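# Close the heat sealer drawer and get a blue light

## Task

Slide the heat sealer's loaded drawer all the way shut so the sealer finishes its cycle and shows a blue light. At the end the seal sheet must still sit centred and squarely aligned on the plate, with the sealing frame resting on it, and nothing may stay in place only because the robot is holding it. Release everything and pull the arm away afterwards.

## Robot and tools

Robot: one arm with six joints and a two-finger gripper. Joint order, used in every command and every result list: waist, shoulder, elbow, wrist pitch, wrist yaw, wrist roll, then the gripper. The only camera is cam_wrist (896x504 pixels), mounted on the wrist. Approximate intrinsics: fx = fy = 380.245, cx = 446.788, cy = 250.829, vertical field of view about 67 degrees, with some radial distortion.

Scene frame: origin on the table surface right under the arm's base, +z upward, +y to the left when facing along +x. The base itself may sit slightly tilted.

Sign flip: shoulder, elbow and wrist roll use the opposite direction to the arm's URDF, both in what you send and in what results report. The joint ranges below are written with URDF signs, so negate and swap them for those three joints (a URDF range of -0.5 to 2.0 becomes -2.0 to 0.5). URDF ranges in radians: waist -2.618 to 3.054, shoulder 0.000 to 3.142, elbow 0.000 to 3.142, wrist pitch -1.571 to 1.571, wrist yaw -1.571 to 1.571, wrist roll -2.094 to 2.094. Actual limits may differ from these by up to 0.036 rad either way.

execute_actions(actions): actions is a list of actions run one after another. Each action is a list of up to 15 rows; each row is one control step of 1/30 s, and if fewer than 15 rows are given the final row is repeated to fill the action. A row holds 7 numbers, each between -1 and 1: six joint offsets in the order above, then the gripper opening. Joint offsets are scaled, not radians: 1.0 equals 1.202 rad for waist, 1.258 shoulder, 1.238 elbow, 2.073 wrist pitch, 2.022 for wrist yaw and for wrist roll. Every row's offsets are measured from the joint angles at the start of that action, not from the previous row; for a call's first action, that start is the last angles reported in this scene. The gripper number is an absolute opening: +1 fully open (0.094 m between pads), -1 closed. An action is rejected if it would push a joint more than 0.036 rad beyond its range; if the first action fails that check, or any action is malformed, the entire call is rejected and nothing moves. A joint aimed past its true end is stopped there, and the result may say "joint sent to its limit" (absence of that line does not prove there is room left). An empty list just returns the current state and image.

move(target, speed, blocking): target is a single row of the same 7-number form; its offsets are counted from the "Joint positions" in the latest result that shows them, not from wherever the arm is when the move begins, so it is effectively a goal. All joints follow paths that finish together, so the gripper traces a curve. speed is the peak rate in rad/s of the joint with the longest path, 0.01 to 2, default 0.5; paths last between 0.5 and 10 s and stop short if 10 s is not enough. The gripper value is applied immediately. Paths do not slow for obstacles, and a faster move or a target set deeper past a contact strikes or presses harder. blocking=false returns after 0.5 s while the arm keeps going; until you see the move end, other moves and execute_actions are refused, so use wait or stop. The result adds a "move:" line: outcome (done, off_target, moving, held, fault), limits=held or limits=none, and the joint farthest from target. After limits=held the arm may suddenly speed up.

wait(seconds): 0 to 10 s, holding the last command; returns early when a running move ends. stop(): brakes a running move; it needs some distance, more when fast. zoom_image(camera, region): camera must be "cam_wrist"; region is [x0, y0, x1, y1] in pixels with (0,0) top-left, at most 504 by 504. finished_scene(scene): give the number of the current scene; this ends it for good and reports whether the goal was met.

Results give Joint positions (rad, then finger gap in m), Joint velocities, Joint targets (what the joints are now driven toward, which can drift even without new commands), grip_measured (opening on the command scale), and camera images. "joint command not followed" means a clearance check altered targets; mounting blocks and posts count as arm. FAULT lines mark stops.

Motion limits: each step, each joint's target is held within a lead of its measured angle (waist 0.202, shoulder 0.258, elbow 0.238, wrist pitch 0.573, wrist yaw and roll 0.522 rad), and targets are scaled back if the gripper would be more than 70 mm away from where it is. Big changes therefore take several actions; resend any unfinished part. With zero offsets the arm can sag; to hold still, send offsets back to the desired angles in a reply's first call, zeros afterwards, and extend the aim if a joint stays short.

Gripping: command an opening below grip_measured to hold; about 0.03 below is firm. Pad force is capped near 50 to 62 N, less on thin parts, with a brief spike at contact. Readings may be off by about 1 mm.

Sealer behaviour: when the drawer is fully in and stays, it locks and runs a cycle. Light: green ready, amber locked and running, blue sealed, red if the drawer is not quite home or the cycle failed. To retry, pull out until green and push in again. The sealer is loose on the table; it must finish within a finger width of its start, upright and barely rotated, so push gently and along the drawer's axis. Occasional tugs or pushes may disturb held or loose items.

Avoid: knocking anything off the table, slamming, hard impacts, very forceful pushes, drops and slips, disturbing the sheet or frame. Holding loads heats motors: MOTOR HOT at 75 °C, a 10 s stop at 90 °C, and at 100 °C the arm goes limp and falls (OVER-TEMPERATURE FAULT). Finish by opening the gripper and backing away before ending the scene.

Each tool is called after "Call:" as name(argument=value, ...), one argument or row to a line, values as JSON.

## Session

Call:
execute_actions(
  actions=[],
)

Scene clock: 0.00 s.
grip_measured=+1.000
Joint names: [waist, shoulder, elbow, wrist pitch, wrist yaw, wrist roll]
Joint positions: [-2.198 -2.007 -1.507 -1.023 -0.993 -1.178  0.094]
Joint velocities: [ 0.007  0.027 -0.022 -0.022  0.022 -0.007  0.   ]
Joint targets: [-2.216 -2.002 -1.511 -1.024 -0.988 -1.178]

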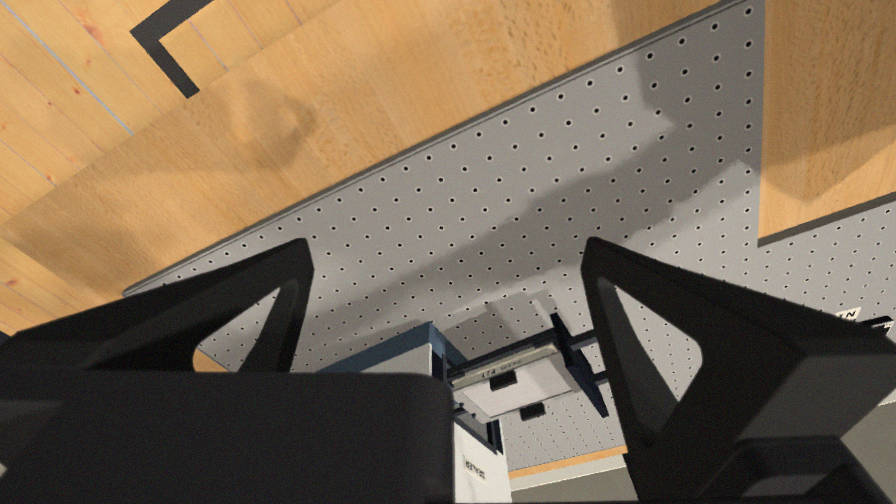

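Call:
zoom_image(
  camera="cam_wrist",
  region=[410, 290, 660, 504],
)

Call:
zoom_image(
  camera="cam_wrist",
  region=[520, 0, 896, 376],
)

Region (410, 290, 660, 504) of cam_wrist's 896x504 image, scaled by 2.016, with more detail than that image has; it fills the top 431 rows of this view, and the rest is white.

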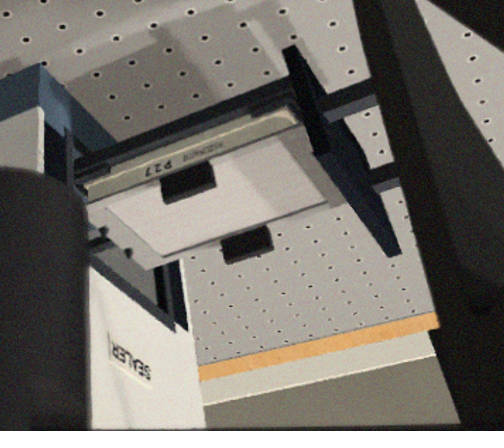

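Region (520, 0, 896, 376) of cam_wrist's 896x504 image, scaled by 1.340, with more detail than that image has.

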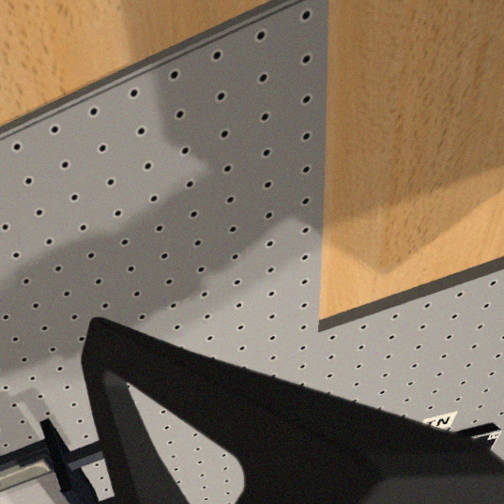

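Call:
move(
  target=[0.39, 0.66, 0.97, 0.92, 0.53, 0.34, -1],
  speed=1.0,
)

Scene clock: 54.30 s.
grip_measured=-0.992
Joint names: [waist, shoulder, elbow, wrist pitch, wrist yaw, wrist roll]
Joint positions: [-1.734 -1.196 -0.323  0.874  0.058 -0.494  0.   ]
Joint velocities: [-0.007  0.007  0.012  0.007 -0.022  0.022 -0.001]
Joint targets: [-1.729 -1.176 -0.306 0.884 0.079 -0.490]
move: off_target; limits=none; farthest joint: the wrist yaw, 0.021 radians from its target (1.072 radians at the start)

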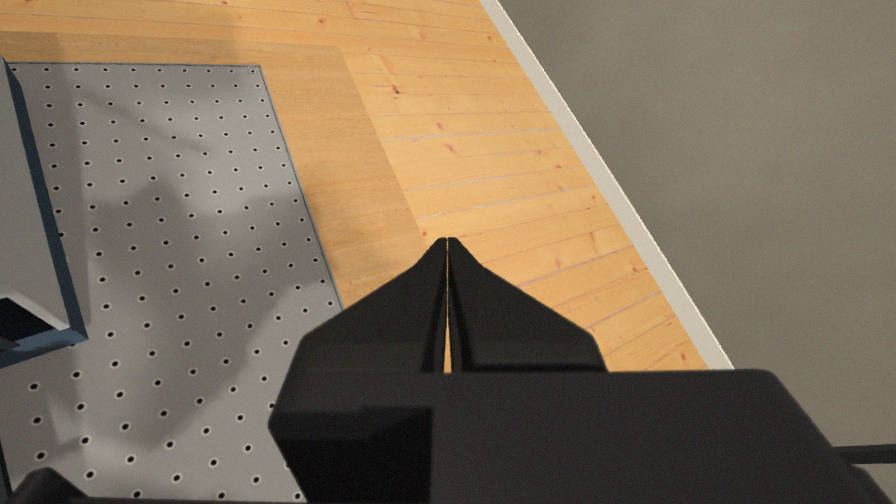

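Call:
move(
  target=[0.712, 0.0525, 0.1034, 0.052, 0.0406, 0.0203, -1],
  speed=0.7,
)

Scene clock: 60.17 s.
grip_measured=-0.992
Joint names: [waist, shoulder, elbow, wrist pitch, wrist yaw, wrist roll]
Joint positions: [-0.886 -1.15  -0.215  0.972  0.125 -0.458  0.   ]
Joint velocities: [-0.002 -0.012  0.017  0.007 -0.066  0.007 -0.001]
Joint targets: [-0.878 -1.130 -0.195 0.982 0.140 -0.452]
move: done; limits=none; farthest joint: the shoulder, 0.020 radians from its target (0.066 radians at the start)

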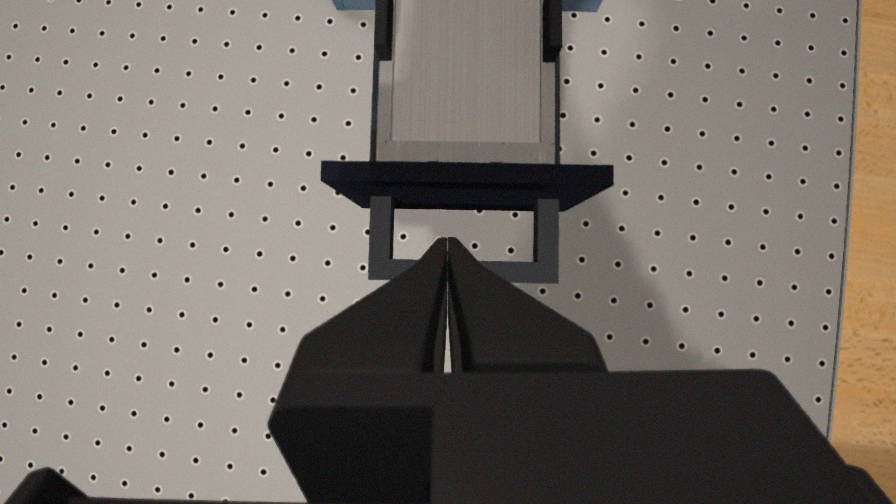

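Call:
zoom_image(
  camera="cam_wrist",
  region=[310, 0, 625, 300],
)

Region (310, 0, 625, 300) of cam_wrist's 896x504 image, scaled by 1.600, with more detail than that image has; it fills the top 480 rows of this view, and the rest is white.

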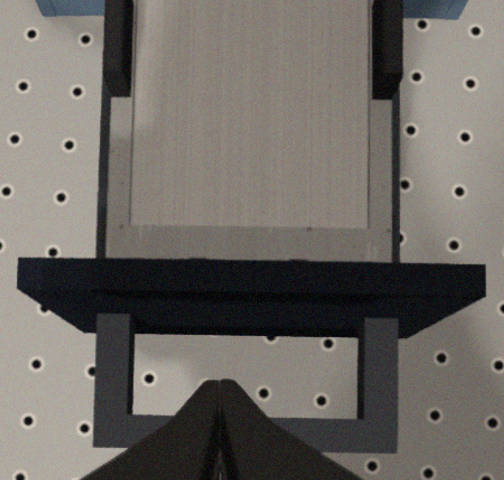

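Call:
move(
  target=[-0.0366, -0.241, -0.093, 0.093, -0.018, 0.002, -1],
  speed=0.3,
)

Scene clock: 82.80 s.
grip_measured=-0.992
Joint names: [waist, shoulder, elbow, wrist pitch, wrist yaw, wrist roll]
Joint positions: [-0.915 -1.439 -0.311  1.155  0.092 -0.458  0.   ]
Joint velocities: [ 0.002  0.007 -0.007  0.007  0.007  0.037  0.   ]
Joint targets: [-0.930 -1.453 -0.330 1.165 0.088 -0.454]
move: done; limits=none; farthest joint: the elbow, 0.019 radians from its target (0.115 radians at the start)

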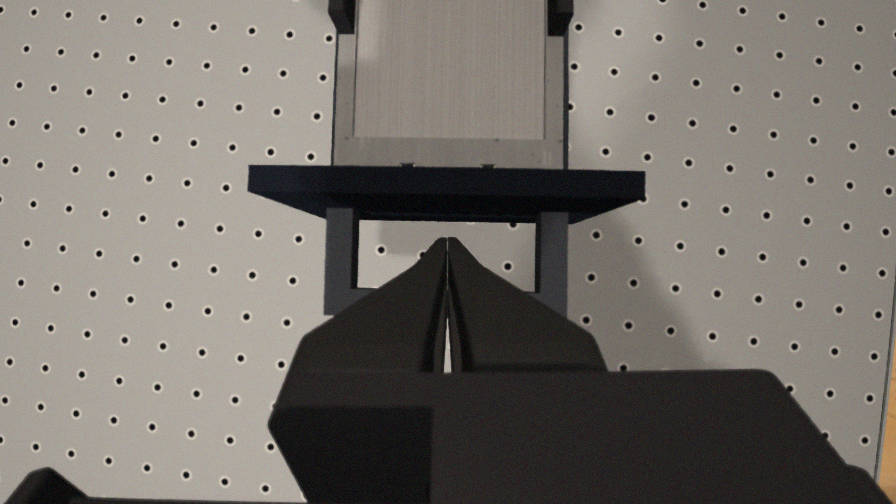

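Call:
move(
  target=[-0.0678, -0.074, -0.181, 0.003, 0.001, 0.0, -1],
  speed=0.1,
)

Scene clock: 89.53 s.
grip_measured=-0.992
Joint names: [waist, shoulder, elbow, wrist pitch, wrist yaw, wrist roll]
Joint positions: [-0.979 -1.519 -0.514  1.155  0.09  -0.458  0.   ]
Joint velocities: [-0.017  0.007  0.017 -0.037  0.022  0.007  0.   ]
Joint targets: [-0.996 -1.532 -0.535 1.161 0.094 -0.458]
move: off_target; limits=none; farthest joint: the elbow, 0.021 radians from its target (0.224 radians at the start)

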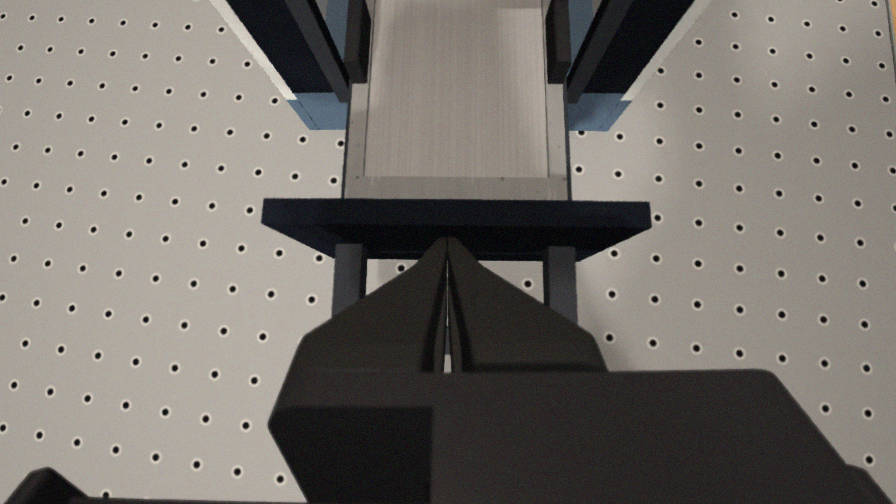

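Call:
move(
  target=[-0.060, -0.085, -0.1826, -0.0183, 0.003, 0.0, -1],
  speed=0.13,
)

Scene clock: 94.37 s.
grip_measured=-0.992
Joint names: [waist, shoulder, elbow, wrist pitch, wrist yaw, wrist roll]
Joint positions: [-1.032 -1.613 -0.72   1.128  0.089 -0.458  0.   ]
Joint velocities: [ 0.002 -0.007 -0.007 -0.007  0.007  0.066 -0.   ]
Joint targets: [-1.051 -1.626 -0.741 1.117 0.096 -0.458]
move: done; limits=none; farthest joint: the elbow, 0.020 radians from its target (0.226 radians at the start)

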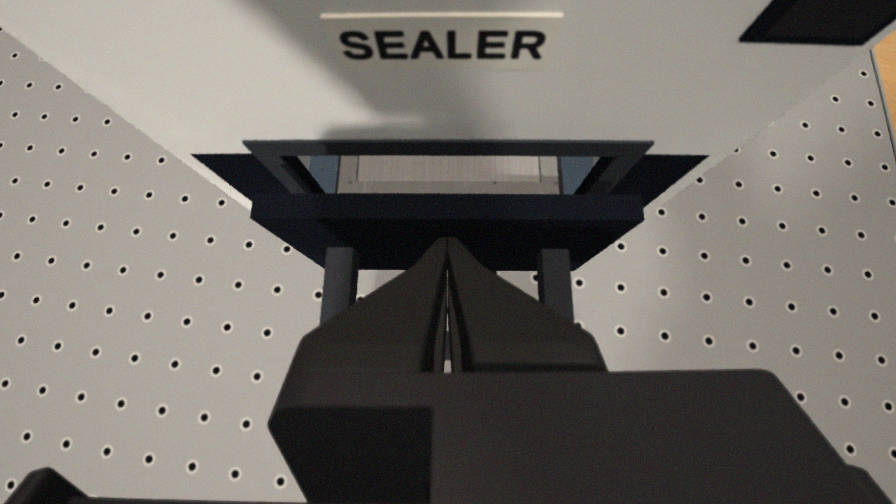

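Call:
move(
  target=[-0.029, -0.0334, -0.067, 0.0, 0.003, 0.0, -1],
  speed=0.045,
)

Scene clock: 101.03 s.
grip_measured=-0.992
Joint names: [waist, shoulder, elbow, wrist pitch, wrist yaw, wrist roll]
Joint positions: [-1.047 -1.643 -0.775  1.127  0.088 -0.458  0.   ]
Joint velocities: [-0.012  0.002 -0.027 -0.022  0.022 -0.066  0.   ]
Joint targets: [-1.067 -1.655 -0.803 1.127 0.095 -0.458]
move: off_target; limits=none; farthest joint: the elbow, 0.028 radians from its target (0.083 radians at the start)

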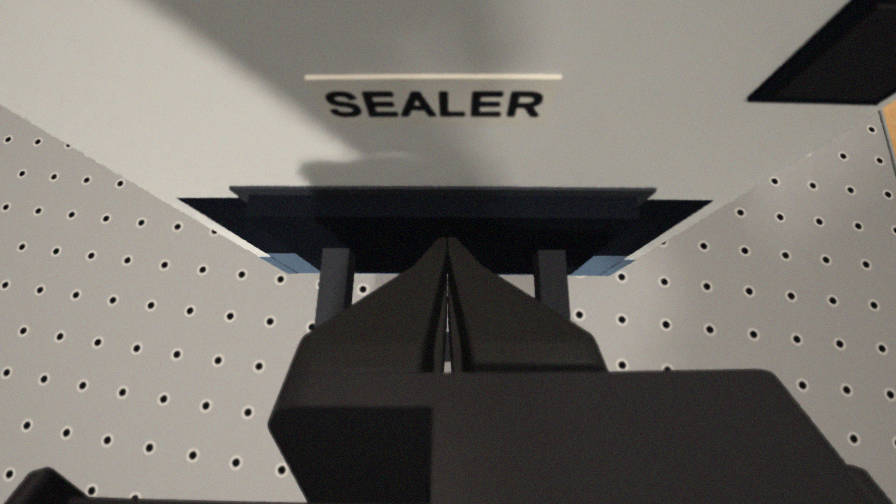

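Call:
execute_actions(
  actions=[
    [[-0.017,-0.0095,-0.024,0.001,0.003,0,-1],[-0.017,-0.0095,-0.026,0.002,0.003,0,-1],[-0.017,-0.0095,-0.028,0.003,0.003,0,-1],[-0.017,-0.0095,-0.030,0.004,0.003,0,-1],[-0.017,-0.0095,-0.032,0.005,0.003,0,-1],[-0.017,-0.0095,-0.034,0.006,0.003,0,-1],[-0.017,-0.0095,-0.036,0.007,0.003,0,-1],[-0.017,-0.0095,-0.038,0.008,0.003,0,-1]],
  ],
)

Scene clock: 104.77 s.
grip_measured=-0.992
Joint names: [waist, shoulder, elbow, wrist pitch, wrist yaw, wrist roll]
Joint positions: [-1.047 -1.643 -0.776  1.127  0.088 -0.458  0.   ]
Joint velocities: [-0.002 -0.007 -0.002  0.007  0.051 -0.037 -0.001]
Joint targets: [-1.067 -1.655 -0.822 1.144 0.094 -0.458]

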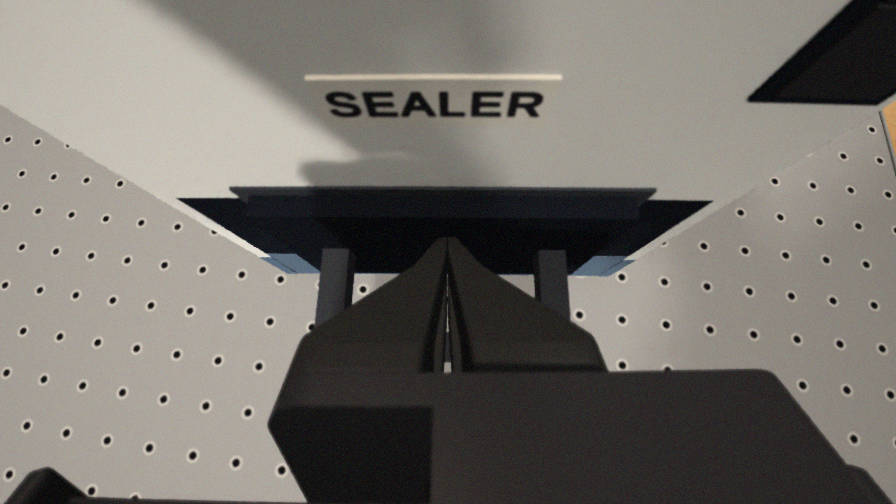

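Call:
move(
  target=[0.105, 0.368, 0.51, 0.175, 0.089, 0.0, -1],
  speed=0.45,
)

Scene clock: 113.63 s.
grip_measured=-0.992
Joint names: [waist, shoulder, elbow, wrist pitch, wrist yaw, wrist roll]
Joint positions: [-0.93  -1.198 -0.162  1.481  0.253 -0.458  0.   ]
Joint velocities: [-0.012 -0.007  0.007 -0.037 -0.037  0.051 -0.001]
Joint targets: [-0.920 -1.180 -0.145 1.490 0.268 -0.458]
move: done; limits=none; farthest joint: the shoulder, 0.018 radians from its target (0.463 radians at the start)

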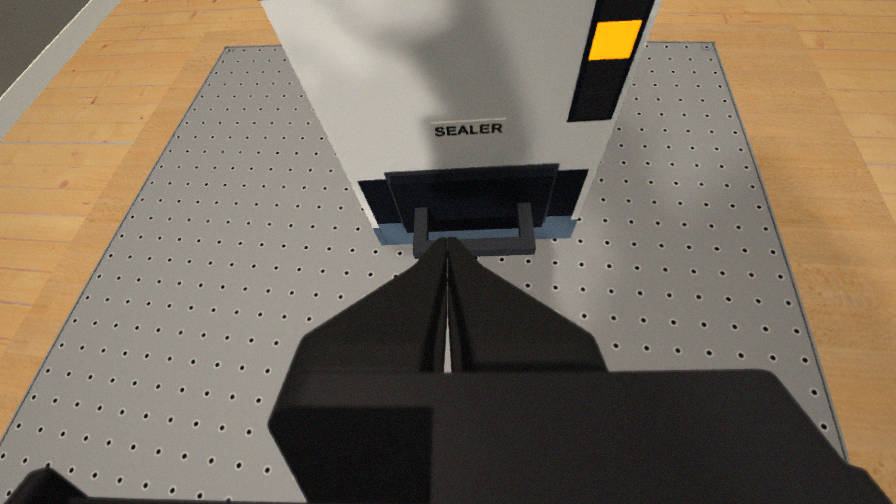

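Call:
wait(
  seconds=8,
)

Scene clock: 125.83 s.
grip_measured=-0.992
Joint names: [waist, shoulder, elbow, wrist pitch, wrist yaw, wrist roll]
Joint positions: [-0.93  -1.198 -0.162  1.481  0.254 -0.458  0.   ]
Joint velocities: [ 0.002  0.007 -0.012 -0.051 -0.037  0.007 -0.001]
Joint targets: [-0.920 -1.180 -0.145 1.490 0.268 -0.458]
wait: 8.00 s; at rest from the start

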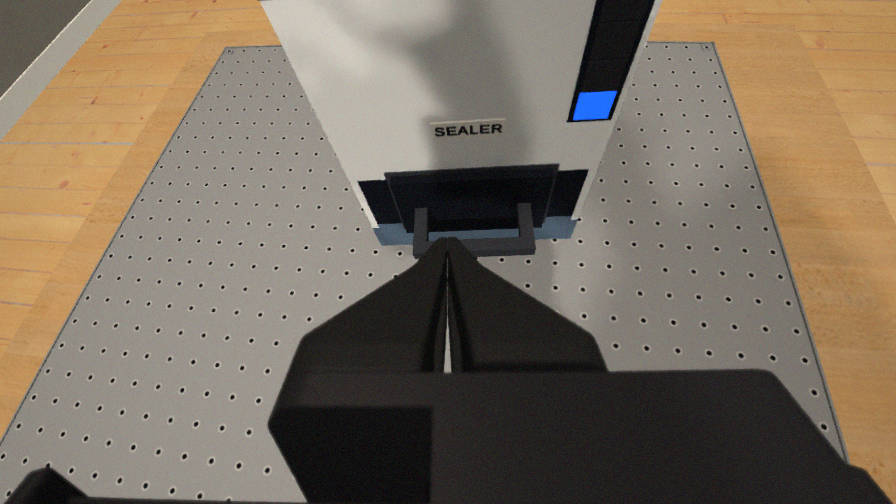

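Call:
move(
  target=[0.008, 0.014, 0.014, -0.17, 0.0, 0.0, -1],
  speed=0.7,
)

Scene clock: 128.73 s.
grip_measured=-0.992
Joint names: [waist, shoulder, elbow, wrist pitch, wrist yaw, wrist roll]
Joint positions: [-0.93  -1.198 -0.162  1.142  0.254 -0.458  0.   ]
Joint velocities: [-0.012 -0.002 -0.007 -0.007 -0.066  0.037 -0.001]
Joint targets: [-0.920 -1.180 -0.145 1.129 0.254 -0.458]
move: done; limits=none; farthest joint: the shoulder, 0.018 radians from its target (0.018 radians at the start)

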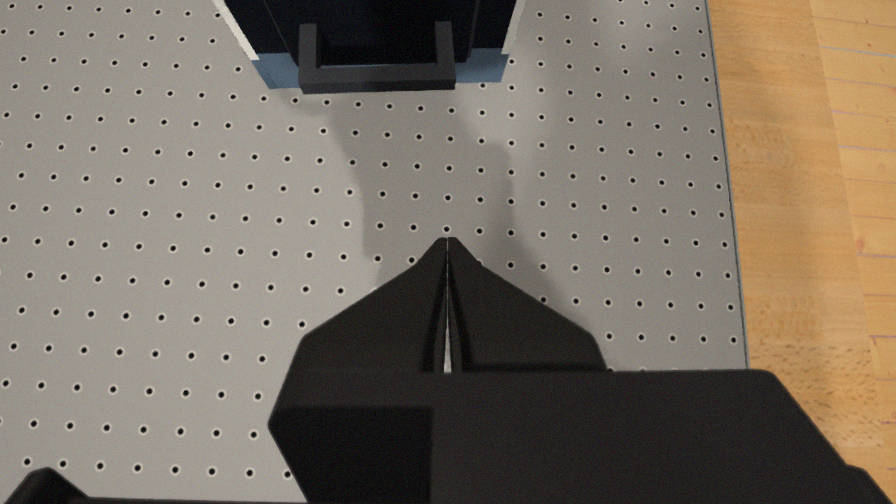

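Call:
finished_scene(
  scene=2,
)

The scene is finished: the task was done.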